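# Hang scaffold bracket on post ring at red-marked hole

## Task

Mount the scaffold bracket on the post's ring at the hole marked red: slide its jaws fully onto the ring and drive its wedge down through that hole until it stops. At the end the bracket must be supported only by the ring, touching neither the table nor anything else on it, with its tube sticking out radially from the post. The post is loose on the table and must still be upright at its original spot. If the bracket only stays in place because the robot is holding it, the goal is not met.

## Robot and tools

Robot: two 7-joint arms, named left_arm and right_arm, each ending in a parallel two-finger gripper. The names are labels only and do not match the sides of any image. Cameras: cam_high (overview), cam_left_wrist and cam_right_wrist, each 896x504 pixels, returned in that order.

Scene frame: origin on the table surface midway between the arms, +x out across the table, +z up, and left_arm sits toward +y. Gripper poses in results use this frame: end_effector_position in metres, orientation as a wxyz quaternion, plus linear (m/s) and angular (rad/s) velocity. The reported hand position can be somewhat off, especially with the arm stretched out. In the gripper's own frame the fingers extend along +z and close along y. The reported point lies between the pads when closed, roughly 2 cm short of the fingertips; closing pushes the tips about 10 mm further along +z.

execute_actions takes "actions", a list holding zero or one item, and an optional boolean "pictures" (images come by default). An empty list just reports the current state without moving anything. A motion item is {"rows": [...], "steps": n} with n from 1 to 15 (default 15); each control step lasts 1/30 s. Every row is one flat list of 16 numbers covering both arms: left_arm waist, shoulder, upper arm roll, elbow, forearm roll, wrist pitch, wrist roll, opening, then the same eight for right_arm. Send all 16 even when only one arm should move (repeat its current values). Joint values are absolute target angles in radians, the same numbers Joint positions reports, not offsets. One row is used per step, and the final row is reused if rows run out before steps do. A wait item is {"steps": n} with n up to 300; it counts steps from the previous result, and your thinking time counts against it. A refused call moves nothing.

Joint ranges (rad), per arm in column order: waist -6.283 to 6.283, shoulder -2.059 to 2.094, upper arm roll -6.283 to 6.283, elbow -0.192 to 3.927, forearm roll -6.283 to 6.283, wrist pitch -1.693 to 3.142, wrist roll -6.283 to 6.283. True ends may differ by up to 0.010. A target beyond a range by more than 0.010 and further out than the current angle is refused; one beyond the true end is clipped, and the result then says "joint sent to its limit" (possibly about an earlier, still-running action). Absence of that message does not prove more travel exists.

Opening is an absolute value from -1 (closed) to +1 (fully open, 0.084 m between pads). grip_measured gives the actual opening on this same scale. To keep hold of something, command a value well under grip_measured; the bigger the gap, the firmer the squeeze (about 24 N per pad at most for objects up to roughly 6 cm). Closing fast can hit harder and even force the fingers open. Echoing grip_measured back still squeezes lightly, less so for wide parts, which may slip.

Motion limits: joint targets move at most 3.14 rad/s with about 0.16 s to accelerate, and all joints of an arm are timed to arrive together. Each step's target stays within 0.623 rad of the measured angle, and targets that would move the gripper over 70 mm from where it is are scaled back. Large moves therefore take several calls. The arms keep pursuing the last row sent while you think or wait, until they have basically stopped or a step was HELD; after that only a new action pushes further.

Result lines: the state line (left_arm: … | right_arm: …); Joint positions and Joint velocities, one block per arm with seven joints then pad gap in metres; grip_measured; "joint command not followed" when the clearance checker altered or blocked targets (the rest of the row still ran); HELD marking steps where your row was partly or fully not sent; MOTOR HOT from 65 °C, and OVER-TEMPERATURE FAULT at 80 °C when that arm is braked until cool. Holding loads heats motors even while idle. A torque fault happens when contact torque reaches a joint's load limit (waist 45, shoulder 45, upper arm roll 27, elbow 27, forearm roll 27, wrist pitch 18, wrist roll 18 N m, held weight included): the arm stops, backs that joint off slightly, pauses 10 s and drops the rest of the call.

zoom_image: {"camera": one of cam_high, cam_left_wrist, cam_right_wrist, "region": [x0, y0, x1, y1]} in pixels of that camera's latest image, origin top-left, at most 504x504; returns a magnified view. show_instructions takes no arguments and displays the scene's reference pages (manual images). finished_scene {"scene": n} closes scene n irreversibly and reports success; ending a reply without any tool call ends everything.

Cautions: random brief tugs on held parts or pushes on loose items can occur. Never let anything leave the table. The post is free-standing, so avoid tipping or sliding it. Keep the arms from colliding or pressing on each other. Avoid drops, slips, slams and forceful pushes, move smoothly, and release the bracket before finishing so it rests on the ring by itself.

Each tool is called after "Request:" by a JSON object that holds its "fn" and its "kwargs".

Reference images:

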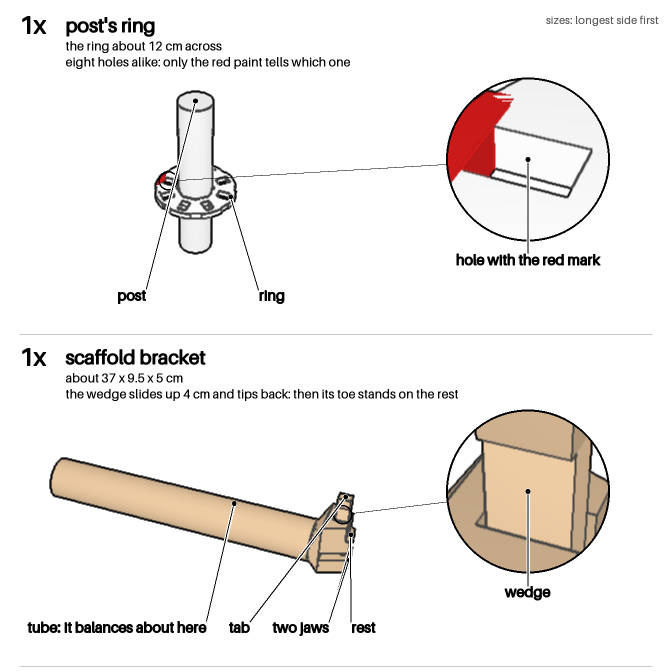

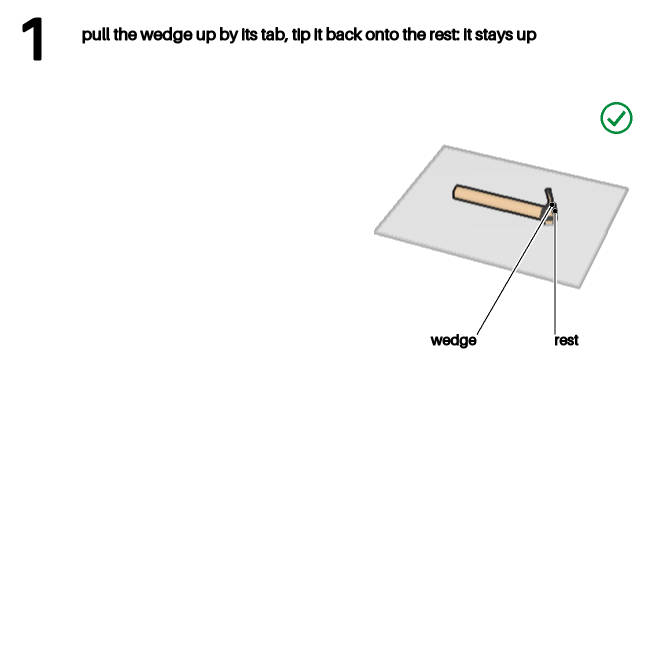

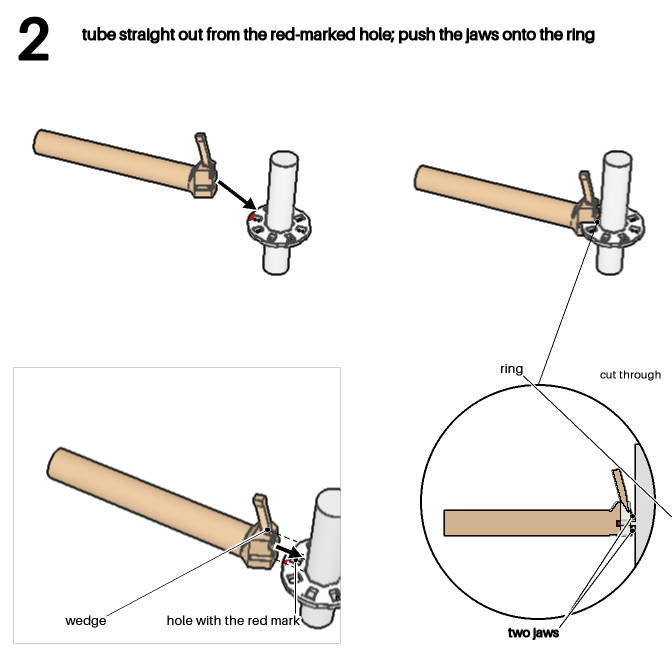

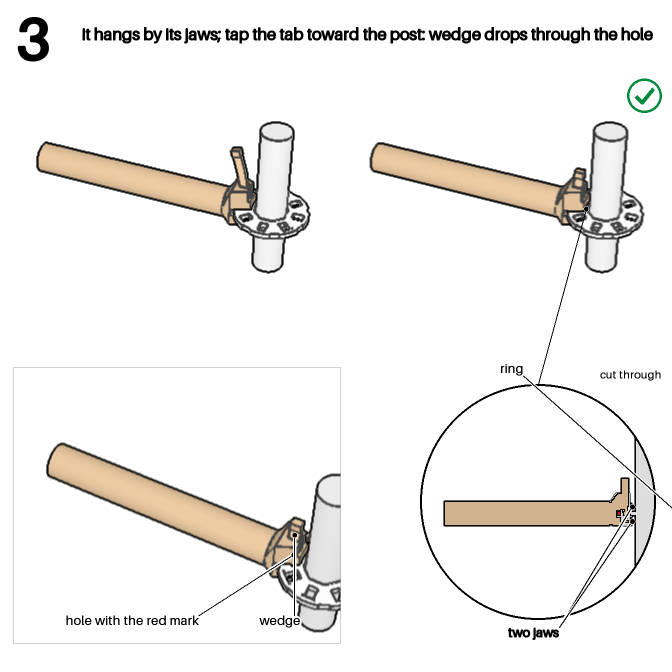

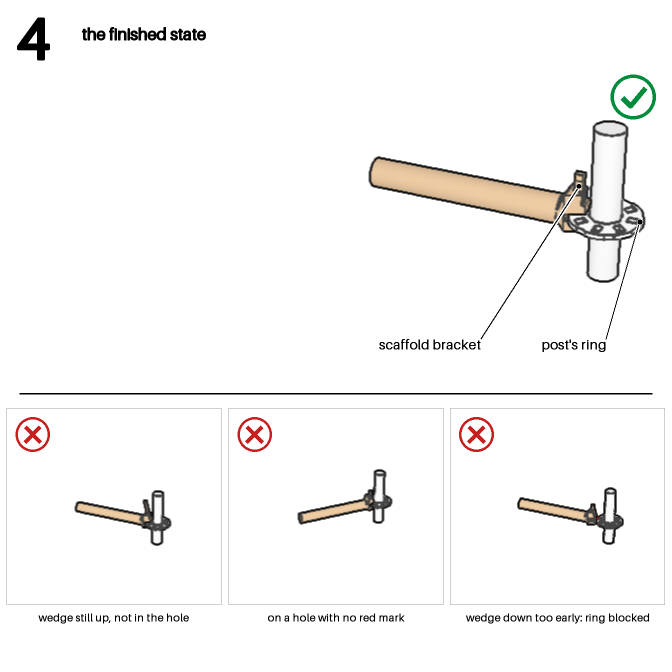

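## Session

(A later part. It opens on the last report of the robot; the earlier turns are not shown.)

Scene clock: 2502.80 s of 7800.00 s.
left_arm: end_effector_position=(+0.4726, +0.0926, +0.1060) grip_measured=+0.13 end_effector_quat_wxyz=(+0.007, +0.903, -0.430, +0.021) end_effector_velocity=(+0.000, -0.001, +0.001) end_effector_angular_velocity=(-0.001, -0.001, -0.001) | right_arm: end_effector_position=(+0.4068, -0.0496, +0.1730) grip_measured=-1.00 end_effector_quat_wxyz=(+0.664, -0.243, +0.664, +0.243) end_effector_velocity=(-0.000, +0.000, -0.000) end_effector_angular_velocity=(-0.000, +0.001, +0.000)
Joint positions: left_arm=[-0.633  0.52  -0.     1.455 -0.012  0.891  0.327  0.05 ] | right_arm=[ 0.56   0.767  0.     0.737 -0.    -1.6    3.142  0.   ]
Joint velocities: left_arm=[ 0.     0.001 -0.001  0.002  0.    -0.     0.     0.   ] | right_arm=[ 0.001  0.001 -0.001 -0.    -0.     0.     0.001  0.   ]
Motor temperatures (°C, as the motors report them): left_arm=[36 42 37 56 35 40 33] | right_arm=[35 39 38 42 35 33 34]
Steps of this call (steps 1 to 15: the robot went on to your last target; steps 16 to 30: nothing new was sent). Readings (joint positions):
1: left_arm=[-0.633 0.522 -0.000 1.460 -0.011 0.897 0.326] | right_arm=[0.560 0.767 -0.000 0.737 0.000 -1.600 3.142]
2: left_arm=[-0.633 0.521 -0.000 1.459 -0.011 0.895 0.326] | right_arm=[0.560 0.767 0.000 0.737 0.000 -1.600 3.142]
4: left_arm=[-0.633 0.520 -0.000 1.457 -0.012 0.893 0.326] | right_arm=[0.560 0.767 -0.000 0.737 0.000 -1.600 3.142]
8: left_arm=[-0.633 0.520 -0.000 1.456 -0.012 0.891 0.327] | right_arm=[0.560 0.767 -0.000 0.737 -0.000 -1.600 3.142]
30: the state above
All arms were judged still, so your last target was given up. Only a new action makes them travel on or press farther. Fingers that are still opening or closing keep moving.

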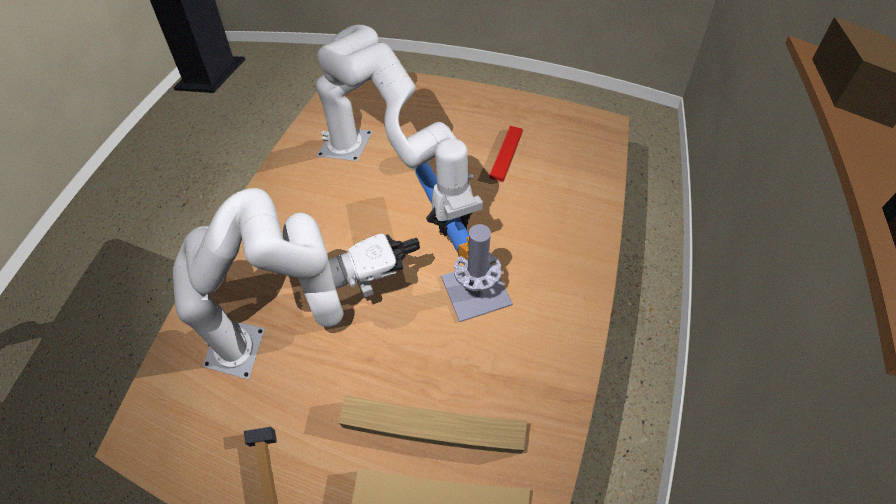

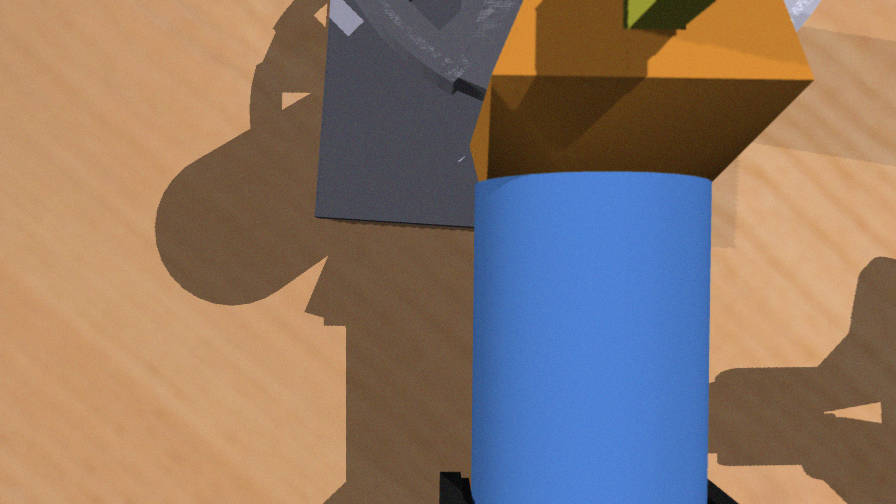

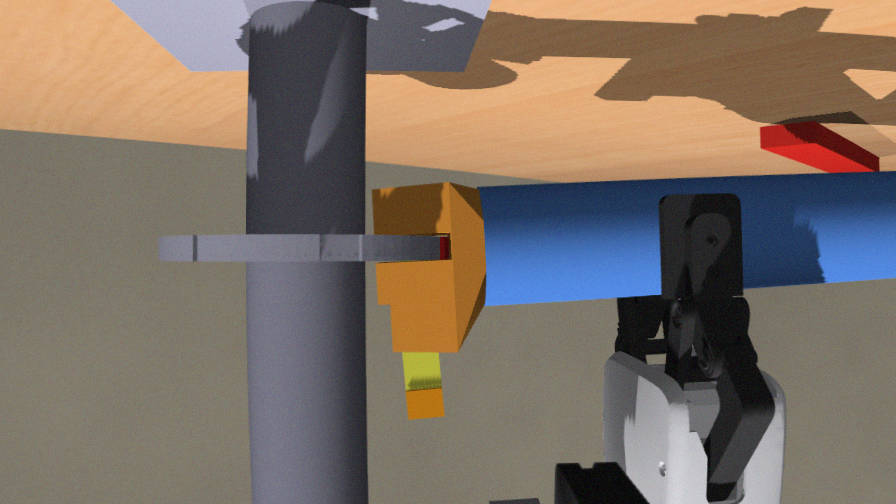

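Now release and lift the left arm away.

Request:
{"fn": "execute_actions", "kwargs": {"actions": [{"rows": [[-0.6328,0.5212,0,1.4542,-0.0120,0.8906,0.3268,-0.4,0.56,0.7666,0,0.7373,0,-1.6001,3.1416,-1],[-0.6328,0.5212,0,1.4542,-0.0120,0.8906,0.3268,0.0,0.56,0.7666,0,0.7373,0,-1.6001,3.1416,-1],[-0.6328,0.5212,0,1.4542,-0.0120,0.8906,0.3268,0.1,0.56,0.7666,0,0.7373,0,-1.6001,3.1416,-1],[-0.6328,0.5212,0,1.4542,-0.0120,0.8906,0.3268,0.14,0.56,0.7666,0,0.7373,0,-1.6001,3.1416,-1],[-0.6328,0.5212,0,1.4542,-0.0120,0.8906,0.3268,0.18,0.56,0.7666,0,0.7373,0,-1.6001,3.1416,-1],[-0.6328,0.5212,0,1.4542,-0.0120,0.8906,0.3268,0.22,0.56,0.7666,0,0.7373,0,-1.6001,3.1416,-1],[-0.6328,0.5212,0,1.4542,-0.0120,0.8906,0.3268,0.3,0.56,0.7666,0,0.7373,0,-1.6001,3.1416,-1],[-0.6328,0.5212,0,1.4542,-0.0120,0.8906,0.3268,0.5,0.56,0.7666,0,0.7373,0,-1.6001,3.1416,-1],[-0.6328,0.5212,0,1.4542,-0.0120,0.8906,0.3268,0.75,0.56,0.7666,0,0.7373,0,-1.6001,3.1416,-1],[-0.6328,0.5212,0,1.4542,-0.0120,0.8906,0.3268,1,0.56,0.7666,0,0.7373,0,-1.6001,3.1416,-1],[-0.6328,0.5130,0,1.4570,-0.0110,0.9020,0.3268,1,0.56,0.7666,0,0.7373,0,-1.6001,3.1416,-1],[-0.6328,0.5000,0,1.4610,-0.0095,0.9190,0.3268,1,0.56,0.7666,0,0.7373,0,-1.6001,3.1416,-1],[-0.6328,0.4850,0,1.4660,-0.0080,0.9390,0.3268,1,0.56,0.7666,0,0.7373,0,-1.6001,3.1416,-1],[-0.6328,0.4700,0,1.4710,-0.0060,0.9590,0.3268,1,0.56,0.7666,0,0.7373,0,-1.6001,3.1416,-1],[-0.6328,0.4550,0,1.4760,-0.0045,0.9790,0.3268,1,0.56,0.7666,0,0.7373,0,-1.6001,3.1416,-1]], "steps": 15}], "pictures": false}}

Request:
{"fn": "execute_actions", "kwargs": {"actions": [{"rows": [[-0.6328,0.4400,0,1.4810,-0.0030,0.9990,0.3268,1,0.56,0.7666,0,0.7373,0,-1.6001,3.1416,-1],[-0.6328,0.4250,0,1.4860,-0.0015,1.0190,0.3268,1,0.56,0.7666,0,0.7373,0,-1.6001,3.1416,-1],[-0.6328,0.4100,0,1.4900,0,1.0400,0.3268,1,0.56,0.7666,0,0.7373,0,-1.6001,3.1416,-1],[-0.625,0.38,0,1.475,0,1.06,0.32,1,0.56,0.7666,0,0.7373,0,-1.6001,3.1416,-1],[-0.61,0.34,0,1.45,0,1.075,0.32,1,0.56,0.7666,0,0.7373,0,-1.6001,3.1416,-1],[-0.59,0.29,0,1.42,0,1.10,0.32,1,0.56,0.7666,0,0.7373,0,-1.6001,3.1416,-1],[-0.565,0.24,0,1.385,0,1.12,0.32,1,0.56,0.7666,0,0.7373,0,-1.6001,3.1416,-1],[-0.54,0.19,0,1.35,0,1.14,0.32,1,0.56,0.7666,0,0.7373,0,-1.6001,3.1416,-1],[-0.515,0.14,0,1.315,0,1.16,0.32,1,0.56,0.7666,0,0.7373,0,-1.6001,3.1416,-1],[-0.49,0.09,0,1.28,0,1.18,0.32,1,0.56,0.7666,0,0.7373,0,-1.6001,3.1416,-1],[-0.465,0.04,0,1.245,0,1.20,0.32,1,0.56,0.7666,0,0.7373,0,-1.6001,3.1416,-1],[-0.44,-0.01,0,1.21,0,1.22,0.32,1,0.56,0.7666,0,0.7373,0,-1.6001,3.1416,-1],[-0.42,-0.05,0,1.185,0,1.235,0.32,1,0.56,0.7666,0,0.7373,0,-1.6001,3.1416,-1],[-0.40,-0.09,0,1.16,0,1.25,0.32,1,0.56,0.7666,0,0.7373,0,-1.6001,3.1416,-1]], "steps": 15}], "pictures": false}}

Request:
{"fn": "execute_actions", "kwargs": {"actions": [{"steps": 15}]}}

Scene clock: 2537.33 s of 7800.00 s.
left_arm: end_effector_position=(+0.4705, +0.0946, +0.1175) grip_measured=+1.00 end_effector_quat_wxyz=(+0.006, +0.902, -0.430, +0.018) end_effector_velocity=(-0.010, +0.011, +0.209) end_effector_angular_velocity=(+0.016, -0.028, -0.026) | right_arm: end_effector_position=(+0.4068, -0.0496, +0.1730) grip_measured=-1.00 end_effector_quat_wxyz=(+0.664, -0.243, +0.664, +0.243) end_effector_velocity=(+0.000, +0.000, +0.000) end_effector_angular_velocity=(-0.000, -0.001, -0.000)
Joint positions: left_arm=[-0.633  0.5    0.     1.46  -0.009  0.923  0.327  0.084] | right_arm=[ 0.56   0.767  0.     0.737  0.    -1.6    3.142  0.   ]
Joint velocities: left_arm=[-0.001 -0.335 -0.001  0.113  0.038  0.433 -0.     0.   ] | right_arm=[ 0.    -0.001 -0.     0.     0.     0.    -0.001  0.   ]
Motor temperatures (°C, as the motors report them): left_arm=[36 40 37 51 35 40 33] | right_arm=[35 39 38 42 35 33 34]
Steps of this call (steps 1 to 90: nothing new was sent; then 31.03 s passed at rest; steps 91 to 105: all 15 steps of this action). Readings (joint positions):
91: left_arm=[-0.633 0.521 -0.000 1.454 -0.012 0.891 0.327] | right_arm=[0.560 0.767 0.000 0.737 0.000 -1.600 3.142]
92: left_arm=[-0.633 0.521 -0.000 1.454 -0.012 0.891 0.327] | right_arm=[0.560 0.767 0.000 0.737 -0.000 -1.600 3.142]
94: left_arm=[-0.633 0.521 -0.000 1.454 -0.012 0.891 0.327] | right_arm=[0.560 0.767 -0.000 0.737 0.000 -1.600 3.142]
98: left_arm=[-0.633 0.523 0.000 1.455 -0.012 0.887 0.327] | right_arm=[0.560 0.767 0.000 0.737 -0.000 -1.600 3.142]
105: the state above

Scene clock: 2537.83 s of 7800.00 s.
left_arm: end_effector_position=(+0.4328, +0.2026, +0.2433) grip_measured=+1.00 end_effector_quat_wxyz=(+0.000, +0.930, -0.368, +0.007) end_effector_velocity=(-0.163, +0.355, +0.199) end_effector_angular_velocity=(+0.034, +0.080, +0.497) | right_arm: end_effector_position=(+0.4068, -0.0496, +0.1730) grip_measured=-1.00 end_effector_quat_wxyz=(+0.664, -0.243, +0.664, +0.243) end_effector_velocity=(-0.000, +0.001, +0.001) end_effector_angular_velocity=(+0.002, -0.000, +0.001)
Joint positions: left_arm=[-0.499  0.115  0.002  1.296 -0.     1.166  0.32   0.084] | right_arm=[ 0.56   0.767  0.     0.737  0.    -1.6    3.142  0.   ]
Joint velocities: left_arm=[ 0.506 -1.036 -0.01  -0.699  0.     0.424 -0.001  0.   ] | right_arm=[ 0.001 -0.001  0.     0.     0.     0.     0.001  0.   ]
Motor temperatures (°C, as the motors report them): left_arm=[36 40 37 51 35 40 33] | right_arm=[35 39 38 42 35 33 34]
Steps of this call (steps 1 to 15: all 15 steps of this action). Readings (joint positions):
1: left_arm=[-0.633 0.488 0.000 1.464 -0.008 0.938 0.327] | right_arm=[0.560 0.767 0.000 0.737 -0.000 -1.600 3.142]
2: left_arm=[-0.633 0.474 0.000 1.470 -0.007 0.955 0.327] | right_arm=[0.560 0.767 0.000 0.737 0.000 -1.600 3.142]
4: left_arm=[-0.633 0.445 0.000 1.480 -0.004 0.991 0.327] | right_arm=[0.560 0.767 -0.000 0.737 -0.000 -1.600 3.142]
8: left_arm=[-0.613 0.351 -0.004 1.451 -0.001 1.063 0.322] | right_arm=[0.560 0.767 -0.000 0.737 0.000 -1.600 3.142]
15: the state above

Scene clock: 2538.33 s of 7800.00 s.
left_arm: end_effector_position=(+0.3944, +0.2674, +0.2767) grip_measured=+1.00 end_effector_quat_wxyz=(-0.000, +0.946, -0.323, -0.001) end_effector_velocity=(+0.001, +0.008, +0.007) end_effector_angular_velocity=(-0.004, -0.011, +0.018) | right_arm: end_effector_position=(+0.4068, -0.0496, +0.1730) grip_measured=-1.00 end_effector_quat_wxyz=(+0.664, -0.243, +0.664, +0.243) end_effector_velocity=(-0.000, +0.000, -0.000) end_effector_angular_velocity=(+0.001, +0.001, +0.000)
Joint positions: left_arm=[-0.401 -0.087 -0.001  1.16  -0.     1.249  0.32   0.084] | right_arm=[ 0.56   0.767 -0.     0.737  0.    -1.6    3.142  0.   ]
Joint velocities: left_arm=[ 0.009 -0.018  0.009 -0.001  0.001  0.004 -0.    -0.   ] | right_arm=[ 0.     0.    -0.    -0.    -0.    -0.     0.002  0.   ]
Motor temperatures (°C, as the motors report them): left_arm=[36 40 37 51 35 40 33] | right_arm=[35 39 38 42 35 33 34]
Steps of this call (steps 1 to 15: the robot went on to your last target). Readings (joint positions):
1: left_arm=[-0.482 0.080 0.002 1.273 -0.000 1.181 0.320] | right_arm=[0.560 0.767 -0.000 0.737 0.000 -1.600 3.142]
2: left_arm=[-0.465 0.045 0.002 1.249 -0.000 1.195 0.320] | right_arm=[0.560 0.767 0.000 0.737 -0.000 -1.600 3.142]
4: left_arm=[-0.432 -0.023 0.002 1.205 0.000 1.222 0.320] | right_arm=[0.560 0.767 -0.000 0.737 0.000 -1.600 3.142]
8: left_arm=[-0.406 -0.078 0.001 1.170 0.000 1.244 0.320] | right_arm=[0.560 0.767 0.000 0.737 -0.000 -1.600 3.142]
15: the state above

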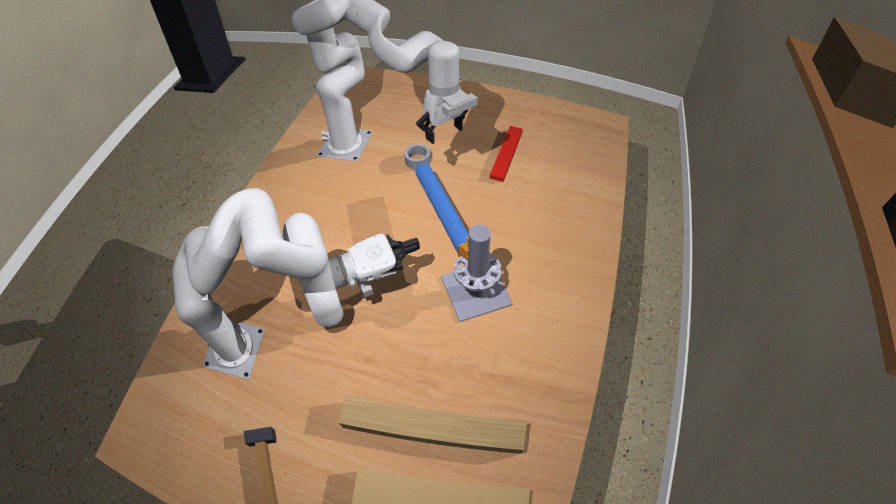

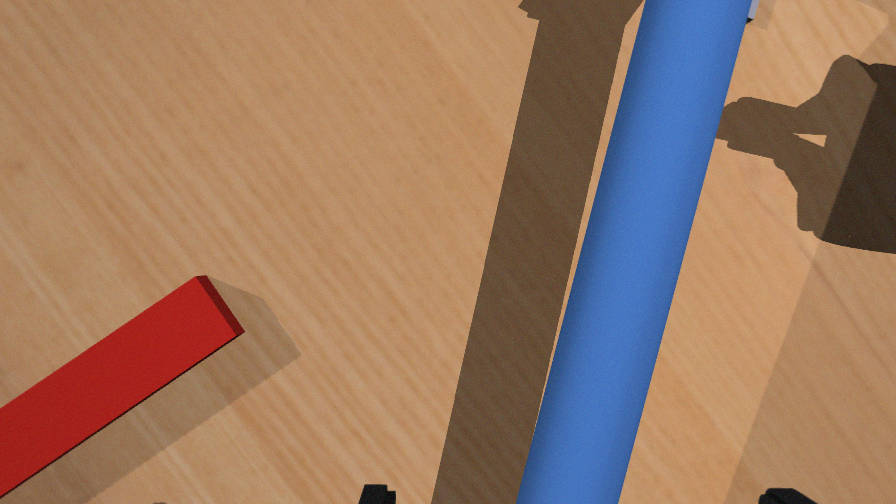

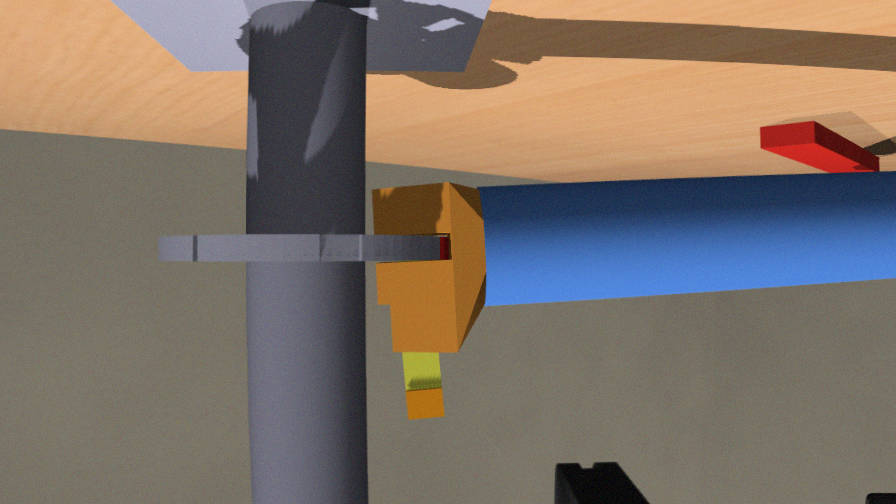

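Request:
{"fn": "execute_actions", "kwargs": {"actions": [{"rows": [[-0.40,-0.09,0,1.16,0,1.25,0.32,1,0.555,0.750,0,0.750,0,-1.571,3.1416,-1],[-0.40,-0.09,0,1.16,0,1.25,0.32,1,0.545,0.728,0,0.768,0,-1.531,3.1416,-1],[-0.40,-0.09,0,1.16,0,1.25,0.32,1,0.535,0.705,0,0.788,0,-1.488,3.1416,-1],[-0.40,-0.09,0,1.16,0,1.25,0.32,1,0.525,0.688,0,0.812,0,-1.447,3.1416,-1],[-0.40,-0.09,0,1.16,0,1.25,0.32,1,0.516,0.690,0,0.845,0,-1.416,3.1416,-1],[-0.40,-0.09,0,1.16,0,1.25,0.32,1,0.510,0.703,0,0.885,0,-1.389,3.1416,-1],[-0.40,-0.09,0,1.16,0,1.25,0.32,1,0.506,0.720,0,0.925,0,-1.366,3.1416,-1],[-0.40,-0.09,0,1.16,0,1.25,0.32,1,0.503,0.738,0,0.965,0,-1.344,3.1416,-1],[-0.40,-0.09,0,1.16,0,1.25,0.32,1,0.503,0.756,0,1.005,0,-1.322,3.1416,-1],[-0.40,-0.09,0,1.16,0,1.25,0.32,1,0.503,0.774,0,1.045,0,-1.300,3.1416,-1],[-0.40,-0.09,0,1.16,0,1.25,0.32,1,0.503,0.792,0,1.085,0,-1.278,3.1416,-1],[-0.40,-0.09,0,1.16,0,1.25,0.32,1,0.503,0.810,0,1.125,0,-1.256,3.1416,-1],[-0.40,-0.09,0,1.16,0,1.25,0.32,1,0.503,0.828,0,1.160,0,-1.239,3.1416,-1],[-0.40,-0.09,0,1.16,0,1.25,0.32,1,0.503,0.8438,0,1.1919,0,-1.2227,3.1416,-1]], "steps": 15}], "pictures": false}}

Request:
{"fn": "execute_actions", "kwargs": {"actions": [{"steps": 15}]}}

Scene clock: 2560.73 s of 7800.00 s.
left_arm: end_effector_position=(+0.3945, +0.2684, +0.2776) grip_measured=+1.00 end_effector_quat_wxyz=(-0.000, +0.947, -0.322, -0.000) end_effector_velocity=(+0.000, +0.000, +0.001) end_effector_angular_velocity=(-0.001, -0.001, +0.001) | right_arm: end_effector_position=(+0.5142, -0.0077, +0.2045) grip_measured=-1.00 end_effector_quat_wxyz=(+0.671, -0.225, +0.670, +0.225) end_effector_velocity=(+0.212, +0.160, -0.025) end_effector_angular_velocity=(+0.000, +0.011, +0.001)
Joint positions: left_arm=[-0.4   -0.09   0.     1.16   0.     1.25   0.32   0.084] | right_arm=[ 0.504  0.796 -0.     1.087  0.    -1.28   3.142  0.   ]
Joint velocities: left_arm=[ 0.    -0.     0.001  0.001 -0.    -0.     0.    -0.   ] | right_arm=[-0.008  0.505  0.01   1.095 -0.001  0.598 -0.     0.   ]
Motor temperatures (°C, as the motors report them): left_arm=[36 40 37 50 35 39 33] | right_arm=[35 39 38 42 35 33 34]
Steps of this call (steps 1 to 15: the robot went on to your last target; steps 16 to 90: nothing new was sent; then 18.90 s passed at rest; steps 91 to 105: all 15 steps of this action). Readings (joint positions):
91: left_arm=[-0.400 -0.090 -0.000 1.160 0.000 1.250 0.320] | right_arm=[0.560 0.767 0.000 0.737 -0.000 -1.600 3.142]
92: left_arm=[-0.400 -0.090 -0.000 1.160 0.000 1.250 0.320] | right_arm=[0.559 0.765 0.000 0.738 -0.000 -1.595 3.142]
94: left_arm=[-0.400 -0.090 0.000 1.160 -0.000 1.250 0.320] | right_arm=[0.553 0.749 0.001 0.751 -0.000 -1.562 3.142]
98: left_arm=[-0.400 -0.090 0.000 1.160 0.000 1.250 0.320] | right_arm=[0.524 0.705 -0.000 0.836 0.000 -1.447 3.142]
105: the state above

Scene clock: 2561.23 s of 7800.00 s.
left_arm: end_effector_position=(+0.3945, +0.2684, +0.2776) grip_measured=+1.00 end_effector_quat_wxyz=(-0.000, +0.947, -0.322, -0.000) end_effector_velocity=(-0.000, +0.000, -0.000) end_effector_angular_velocity=(+0.000, +0.001, -0.000) | right_arm: end_effector_position=(+0.5344, +0.0065, +0.2030) grip_measured=-1.00 end_effector_quat_wxyz=(+0.671, -0.224, +0.671, +0.224) end_effector_velocity=(+0.001, +0.001, +0.001) end_effector_angular_velocity=(+0.000, -0.002, -0.001)
Joint positions: left_arm=[-0.4   -0.09   0.     1.16  -0.     1.25   0.32   0.084] | right_arm=[ 0.503  0.843  0.     1.191 -0.    -1.223  3.142  0.   ]
Joint velocities: left_arm=[-0.    -0.     0.001 -0.001  0.     0.     0.    -0.   ] | right_arm=[-0.001  0.001  0.     0.006  0.     0.003 -0.001  0.   ]
Motor temperatures (°C, as the motors report them): left_arm=[36 40 37 50 35 39 33] | right_arm=[35 39 38 42 35 33 34]
Steps of this call (steps 1 to 15: the robot went on to your last target). Readings (joint positions):
1: left_arm=[-0.400 -0.090 -0.000 1.160 0.000 1.250 0.320] | right_arm=[0.504 0.812 0.000 1.121 -0.000 -1.262 3.142]
2: left_arm=[-0.400 -0.090 -0.000 1.160 0.000 1.250 0.320] | right_arm=[0.504 0.824 0.000 1.145 -0.000 -1.249 3.142]
4: left_arm=[-0.400 -0.090 -0.000 1.160 -0.000 1.250 0.320] | right_arm=[0.504 0.835 0.000 1.170 -0.000 -1.235 3.142]
8: left_arm=[-0.400 -0.090 -0.000 1.160 -0.000 1.250 0.320] | right_arm=[0.503 0.842 0.000 1.186 -0.000 -1.226 3.142]
15: the state above

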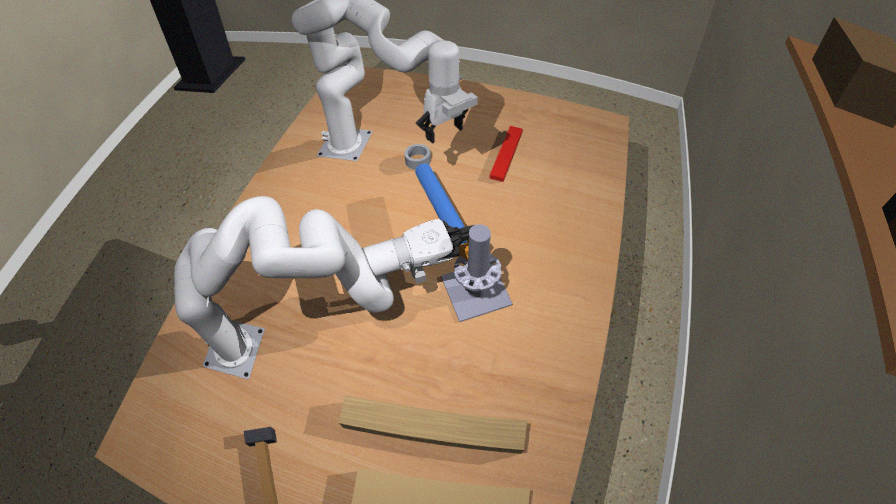

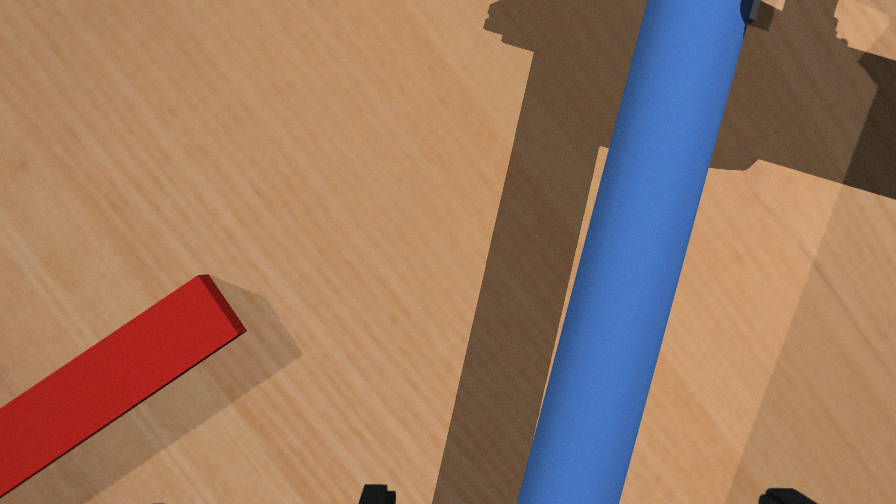

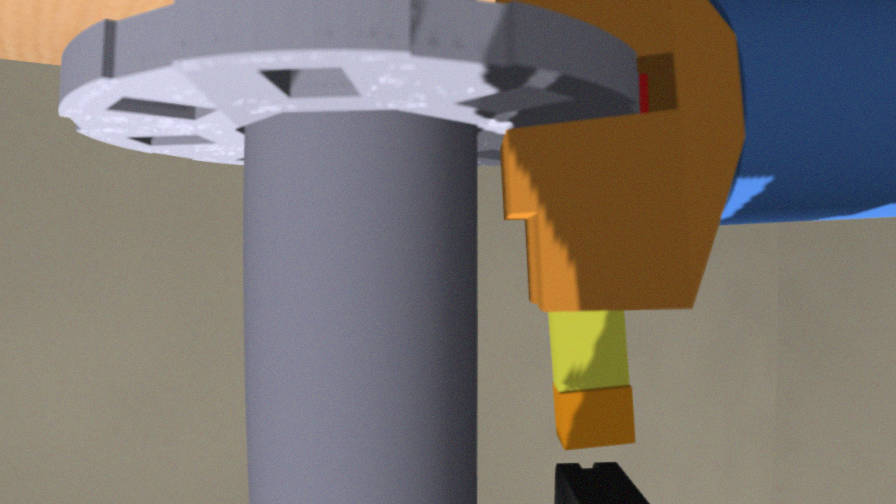

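Request:
{"fn": "execute_actions", "kwargs": {"actions": []}}

Scene clock: 2588.53 s of 7800.00 s.
left_arm: end_effector_position=(+0.3945, +0.2684, +0.2776) grip_measured=+1.00 end_effector_quat_wxyz=(-0.000, +0.947, -0.322, -0.000) end_effector_velocity=(-0.000, +0.000, -0.000) end_effector_angular_velocity=(+0.000, +0.001, +0.001) | right_arm: end_effector_position=(+0.5346, +0.0066, +0.2030) grip_measured=-1.00 end_effector_quat_wxyz=(+0.671, -0.224, +0.671, +0.224) end_effector_velocity=(+0.000, -0.000, +0.000) end_effector_angular_velocity=(+0.000, -0.000, -0.001)
Joint positions: left_arm=[-0.4   -0.09   0.     1.16  -0.     1.25   0.32   0.084] | right_arm=[ 0.503  0.844 -0.     1.192  0.    -1.223  3.142  0.   ]
Joint velocities: left_arm=[ 0.001 -0.    -0.    -0.001  0.    -0.    -0.    -0.   ] | right_arm=[-0. -0.  0. -0.  0.  0. -0.  0.]
Motor temperatures (°C, as the motors report them): left_arm=[36 39 37 50 35 39 33] | right_arm=[35 40 38 43 35 33 34]
Steps of this call (steps 1 to 15: the robot went on to your last target; steps 16 to 90: nothing new was sent; then 24.30 s passed at rest). Readings (joint positions):
1: left_arm=[-0.400 -0.090 -0.000 1.160 -0.000 1.250 0.320] | right_arm=[0.503 0.844 0.000 1.191 -0.000 -1.223 3.142]
2: left_arm=[-0.400 -0.090 0.000 1.160 -0.000 1.250 0.320] | right_arm=[0.503 0.844 0.000 1.191 -0.000 -1.223 3.142]
4: left_arm=[-0.400 -0.090 -0.000 1.160 0.000 1.250 0.320] | right_arm=[0.503 0.844 0.000 1.192 -0.000 -1.223 3.142]
8: left_arm=[-0.400 -0.090 -0.000 1.160 -0.000 1.250 0.320] | right_arm=[0.503 0.844 0.000 1.192 -0.000 -1.223 3.142]
90: the state above
All arms were judged still, so your last target was given up. Only a new action makes them travel on or press farther. Fingers that are still opening or closing keep moving.

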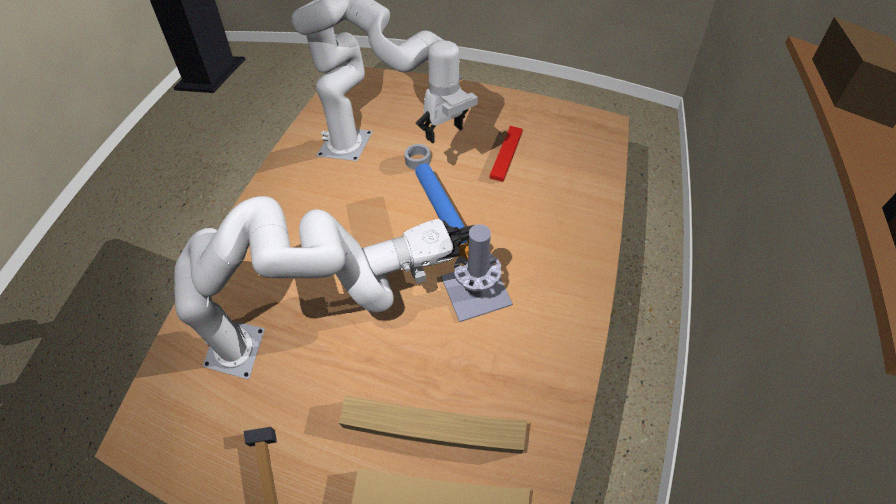

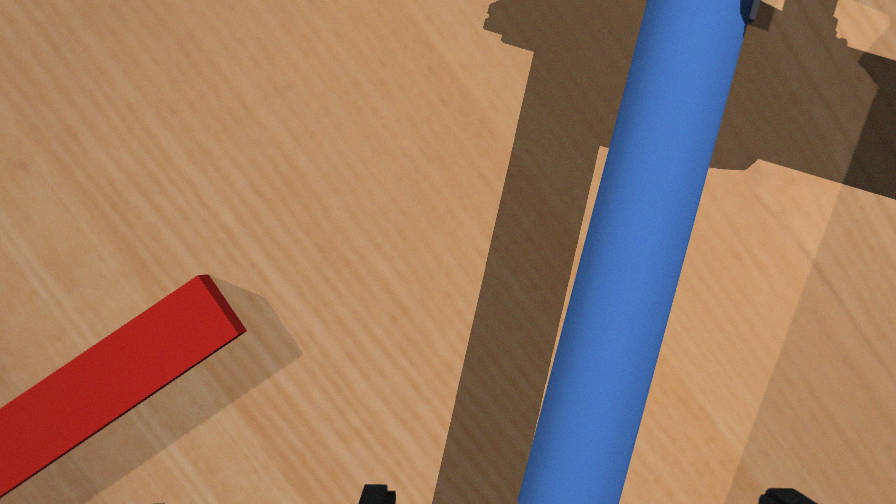

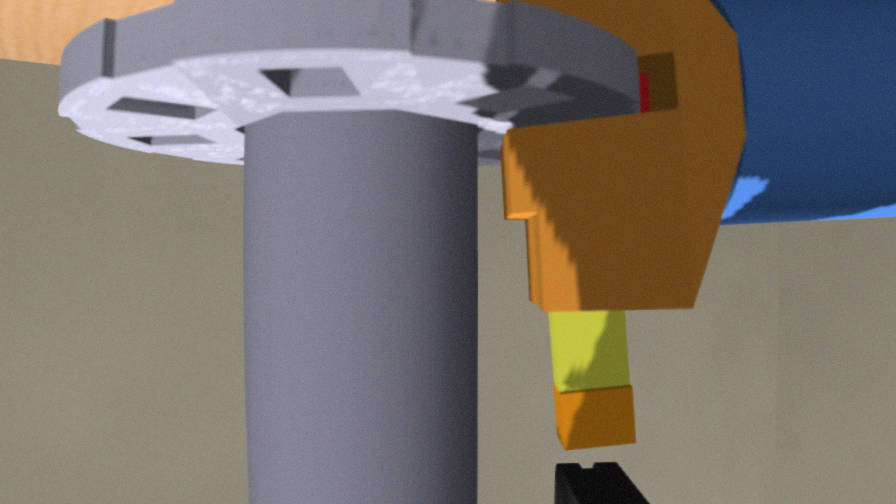

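Request:
{"fn": "execute_actions", "kwargs": {"actions": [{"rows": [[-0.40,-0.09,0,1.16,0,1.25,0.32,1, 0.503,0.8466,0,1.1932,0,-1.2242,3.1416,-1],[-0.40,-0.09,0,1.16,0,1.25,0.32,1, 0.503,0.8494,0,1.1946,0,-1.2256,3.1416,-1],[-0.40,-0.09,0,1.16,0,1.25,0.32,1, 0.503,0.8522,0,1.1959,0,-1.2271,3.1416,-1],[-0.40,-0.09,0,1.16,0,1.25,0.32,1, 0.503,0.8550,0,1.1973,0,-1.2285,3.1416,-1],[-0.40,-0.09,0,1.16,0,1.25,0.32,1, 0.503,0.8578,0,1.1986,0,-1.2300,3.1416,-1],[-0.40,-0.09,0,1.16,0,1.25,0.32,1, 0.503,0.8606,0,1.1999,0,-1.2315,3.1416,-1]], "steps": 15}]}}

Scene clock: 2602.00 s of 7800.00 s.
left_arm: end_effector_position=(+0.3945, +0.2684, +0.2776) grip_measured=+1.00 end_effector_quat_wxyz=(-0.000, +0.947, -0.322, +0.000) end_effector_velocity=(+0.000, +0.000, +0.000) end_effector_angular_velocity=(-0.000, -0.001, -0.000) | right_arm: end_effector_position=(+0.5346, +0.0066, +0.1972) grip_measured=-1.00 end_effector_quat_wxyz=(+0.671, -0.224, +0.671, +0.224) end_effector_velocity=(-0.000, +0.000, +0.000) end_effector_angular_velocity=(+0.000, -0.002, +0.001)
Joint positions: left_arm=[-0.4   -0.09   0.     1.16  -0.     1.25   0.32   0.084] | right_arm=[ 0.503  0.86  -0.     1.2    0.    -1.231  3.142  0.   ]
Joint velocities: left_arm=[ 0.    -0.     0.     0.001  0.     0.     0.001 -0.   ] | right_arm=[ 0.001  0.001 -0.     0.002 -0.001 -0.001 -0.001  0.   ]
Motor temperatures (°C, as the motors report them): left_arm=[36 39 37 50 35 39 33] | right_arm=[35 40 38 43 35 33 34]
Steps of this call (steps 1 to 90: nothing new was sent; then 9.97 s passed at rest; steps 91 to 105: all 15 steps of this action). Readings (joint positions):
91: left_arm=[-0.400 -0.090 -0.000 1.160 0.000 1.250 0.320] | right_arm=[0.503 0.844 -0.000 1.192 -0.000 -1.223 3.142]
92: left_arm=[-0.400 -0.090 -0.000 1.160 0.000 1.250 0.320] | right_arm=[0.503 0.844 -0.000 1.192 -0.000 -1.223 3.142]
94: left_arm=[-0.400 -0.090 0.000 1.160 -0.000 1.250 0.320] | right_arm=[0.503 0.848 -0.000 1.194 0.000 -1.225 3.142]
98: left_arm=[-0.400 -0.090 -0.000 1.160 0.000 1.250 0.320] | right_arm=[0.503 0.857 0.000 1.198 0.000 -1.230 3.142]
105: the state above

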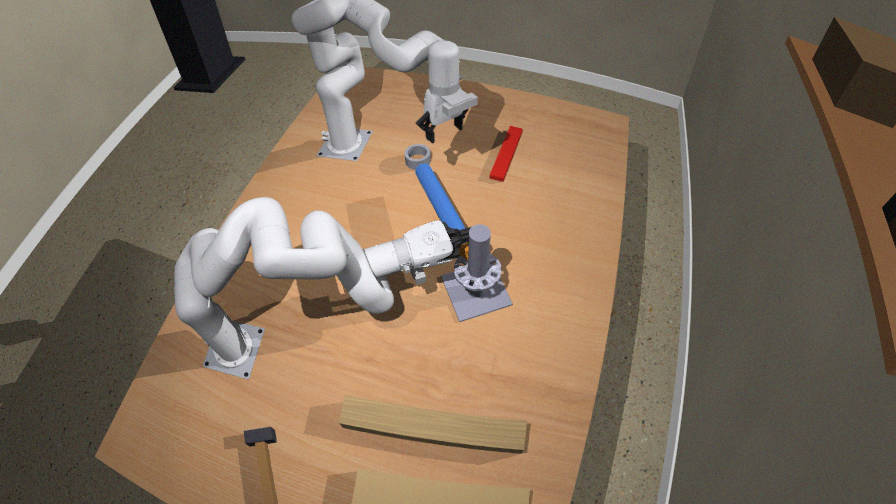

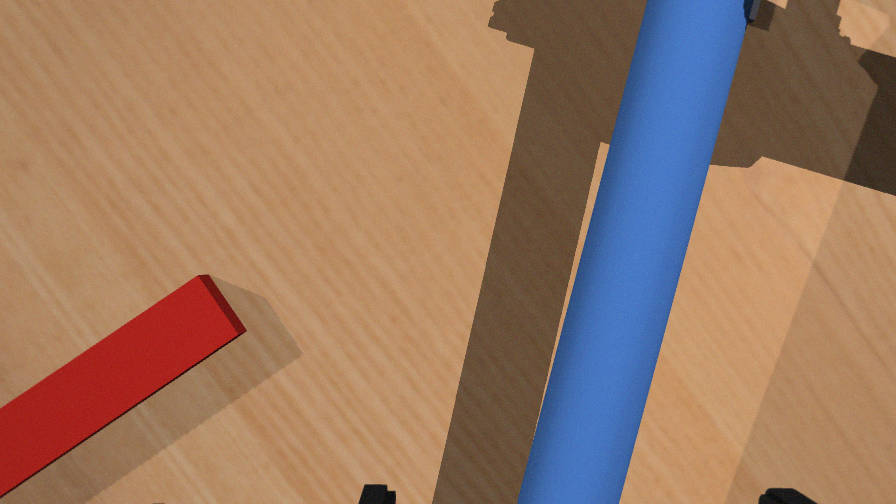

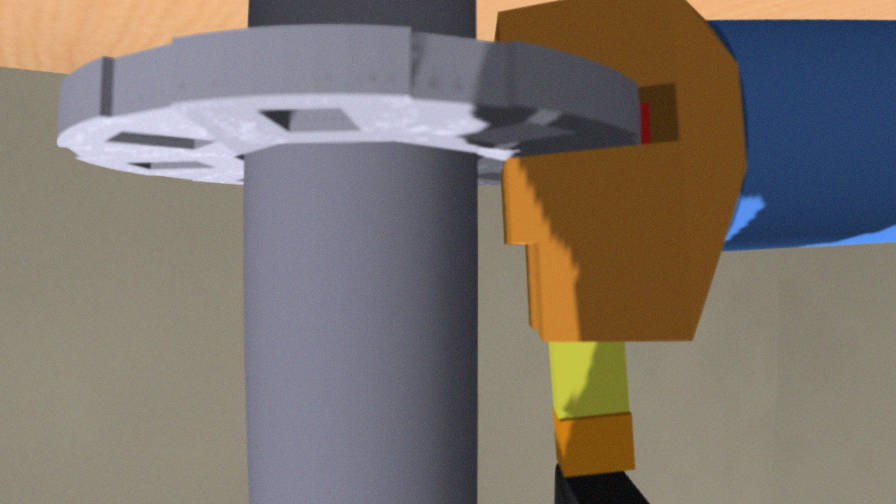

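Request:
{"fn": "execute_actions", "kwargs": {"actions": [{"rows": [[-0.40,-0.09,0,1.16,0,1.25,0.32,1, 0.503,0.8620,0,1.2006,0,-1.2322,3.1416,-1],[-0.40,-0.09,0,1.16,0,1.25,0.32,1, 0.503,0.8634,0,1.2013,0,-1.2329,3.1416,-1],[-0.40,-0.09,0,1.16,0,1.25,0.32,1, 0.503,0.8648,0,1.2019,0,-1.2337,3.1416,-1],[-0.40,-0.09,0,1.16,0,1.25,0.32,1, 0.503,0.8662,0,1.2026,0,-1.2344,3.1416,-1],[-0.40,-0.09,0,1.16,0,1.25,0.32,1, 0.503,0.8676,0,1.2033,0,-1.2351,3.1416,-1],[-0.40,-0.09,0,1.16,0,1.25,0.32,1, 0.503,0.8690,0,1.2039,0,-1.2359,3.1416,-1],[-0.40,-0.09,0,1.16,0,1.25,0.32,1, 0.503,0.8704,0,1.2046,0,-1.2366,3.1416,-1],[-0.40,-0.09,0,1.16,0,1.25,0.32,1, 0.503,0.8718,0,1.2053,0,-1.2373,3.1416,-1]], "steps": 15}]}}

Scene clock: 2613.03 s of 7800.00 s.
left_arm: end_effector_position=(+0.3945, +0.2684, +0.2776) grip_measured=+1.00 end_effector_quat_wxyz=(-0.000, +0.947, -0.322, -0.000) end_effector_velocity=(+0.000, +0.000, +0.000) end_effector_angular_velocity=(-0.000, -0.001, +0.000) | right_arm: end_effector_position=(+0.5346, +0.0066, +0.1941) grip_measured=-1.00 end_effector_quat_wxyz=(+0.671, -0.224, +0.670, +0.224) end_effector_velocity=(-0.000, -0.000, -0.001) end_effector_angular_velocity=(-0.001, -0.000, -0.000)
Joint positions: left_arm=[-0.4   -0.09  -0.     1.16  -0.     1.25   0.32   0.084] | right_arm=[ 0.503  0.871  0.     1.206 -0.    -1.238  3.142  0.   ]
Joint velocities: left_arm=[0.    0.    0.    0.001 0.    0.    0.    0.   ] | right_arm=[-0.001  0.003  0.001  0.001 -0.    -0.002 -0.001  0.   ]
Motor temperatures (°C, as the motors report them): left_arm=[36 39 37 50 35 39 33] | right_arm=[35 40 38 43 35 33 34]
Steps of this call (steps 1 to 15: the robot went on to your last target; steps 16 to 90: nothing new was sent; then 7.53 s passed at rest; steps 91 to 105: all 15 steps of this action). Readings (joint positions):
91: left_arm=[-0.400 -0.090 -0.000 1.160 -0.000 1.250 0.320] | right_arm=[0.503 0.861 -0.000 1.200 0.000 -1.232 3.142]
92: left_arm=[-0.400 -0.090 -0.000 1.160 0.000 1.250 0.320] | right_arm=[0.503 0.861 -0.000 1.200 -0.000 -1.232 3.142]
94: left_arm=[-0.400 -0.090 0.000 1.160 0.000 1.250 0.320] | right_arm=[0.503 0.863 -0.000 1.201 0.000 -1.233 3.142]
98: left_arm=[-0.400 -0.090 -0.000 1.160 -0.000 1.250 0.320] | right_arm=[0.503 0.868 0.000 1.203 -0.000 -1.235 3.142]
105: the state above

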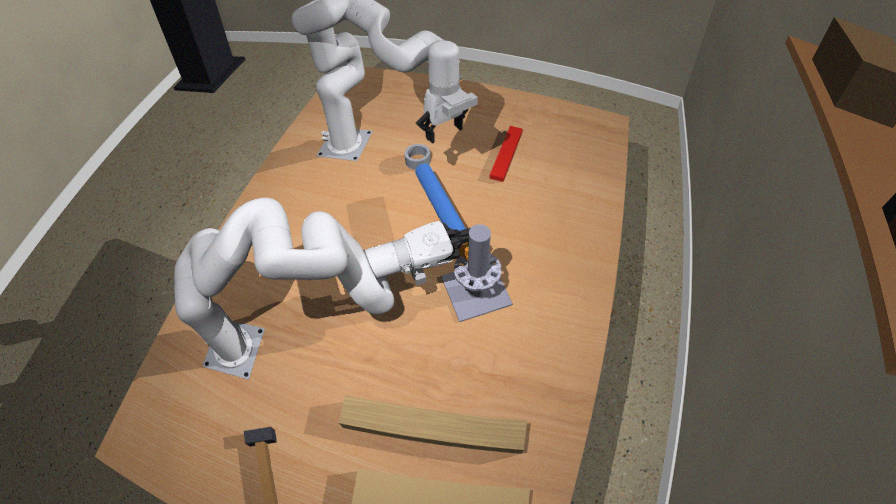

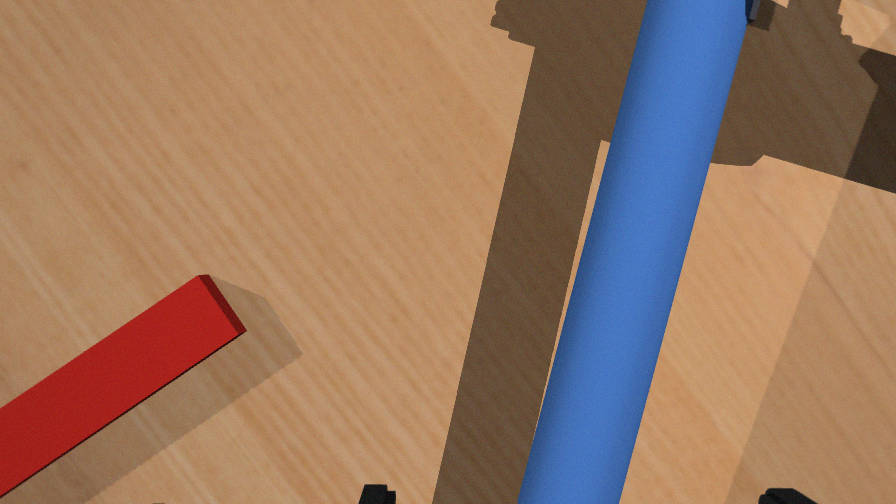

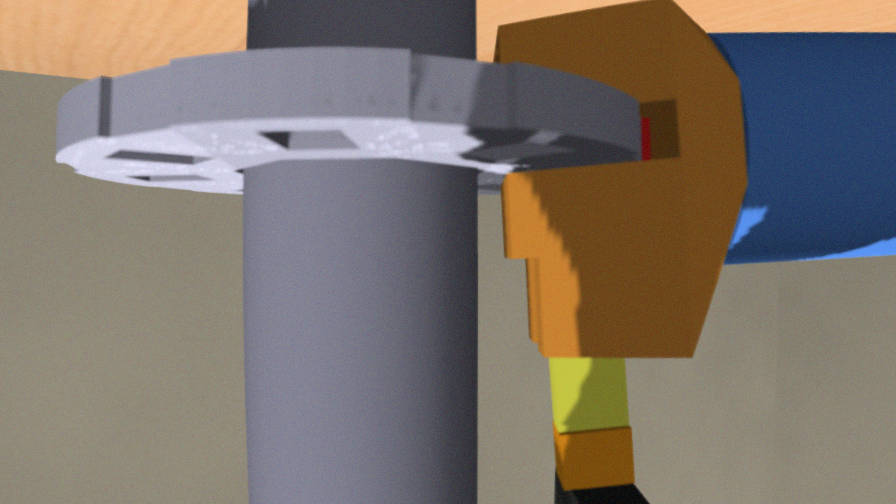

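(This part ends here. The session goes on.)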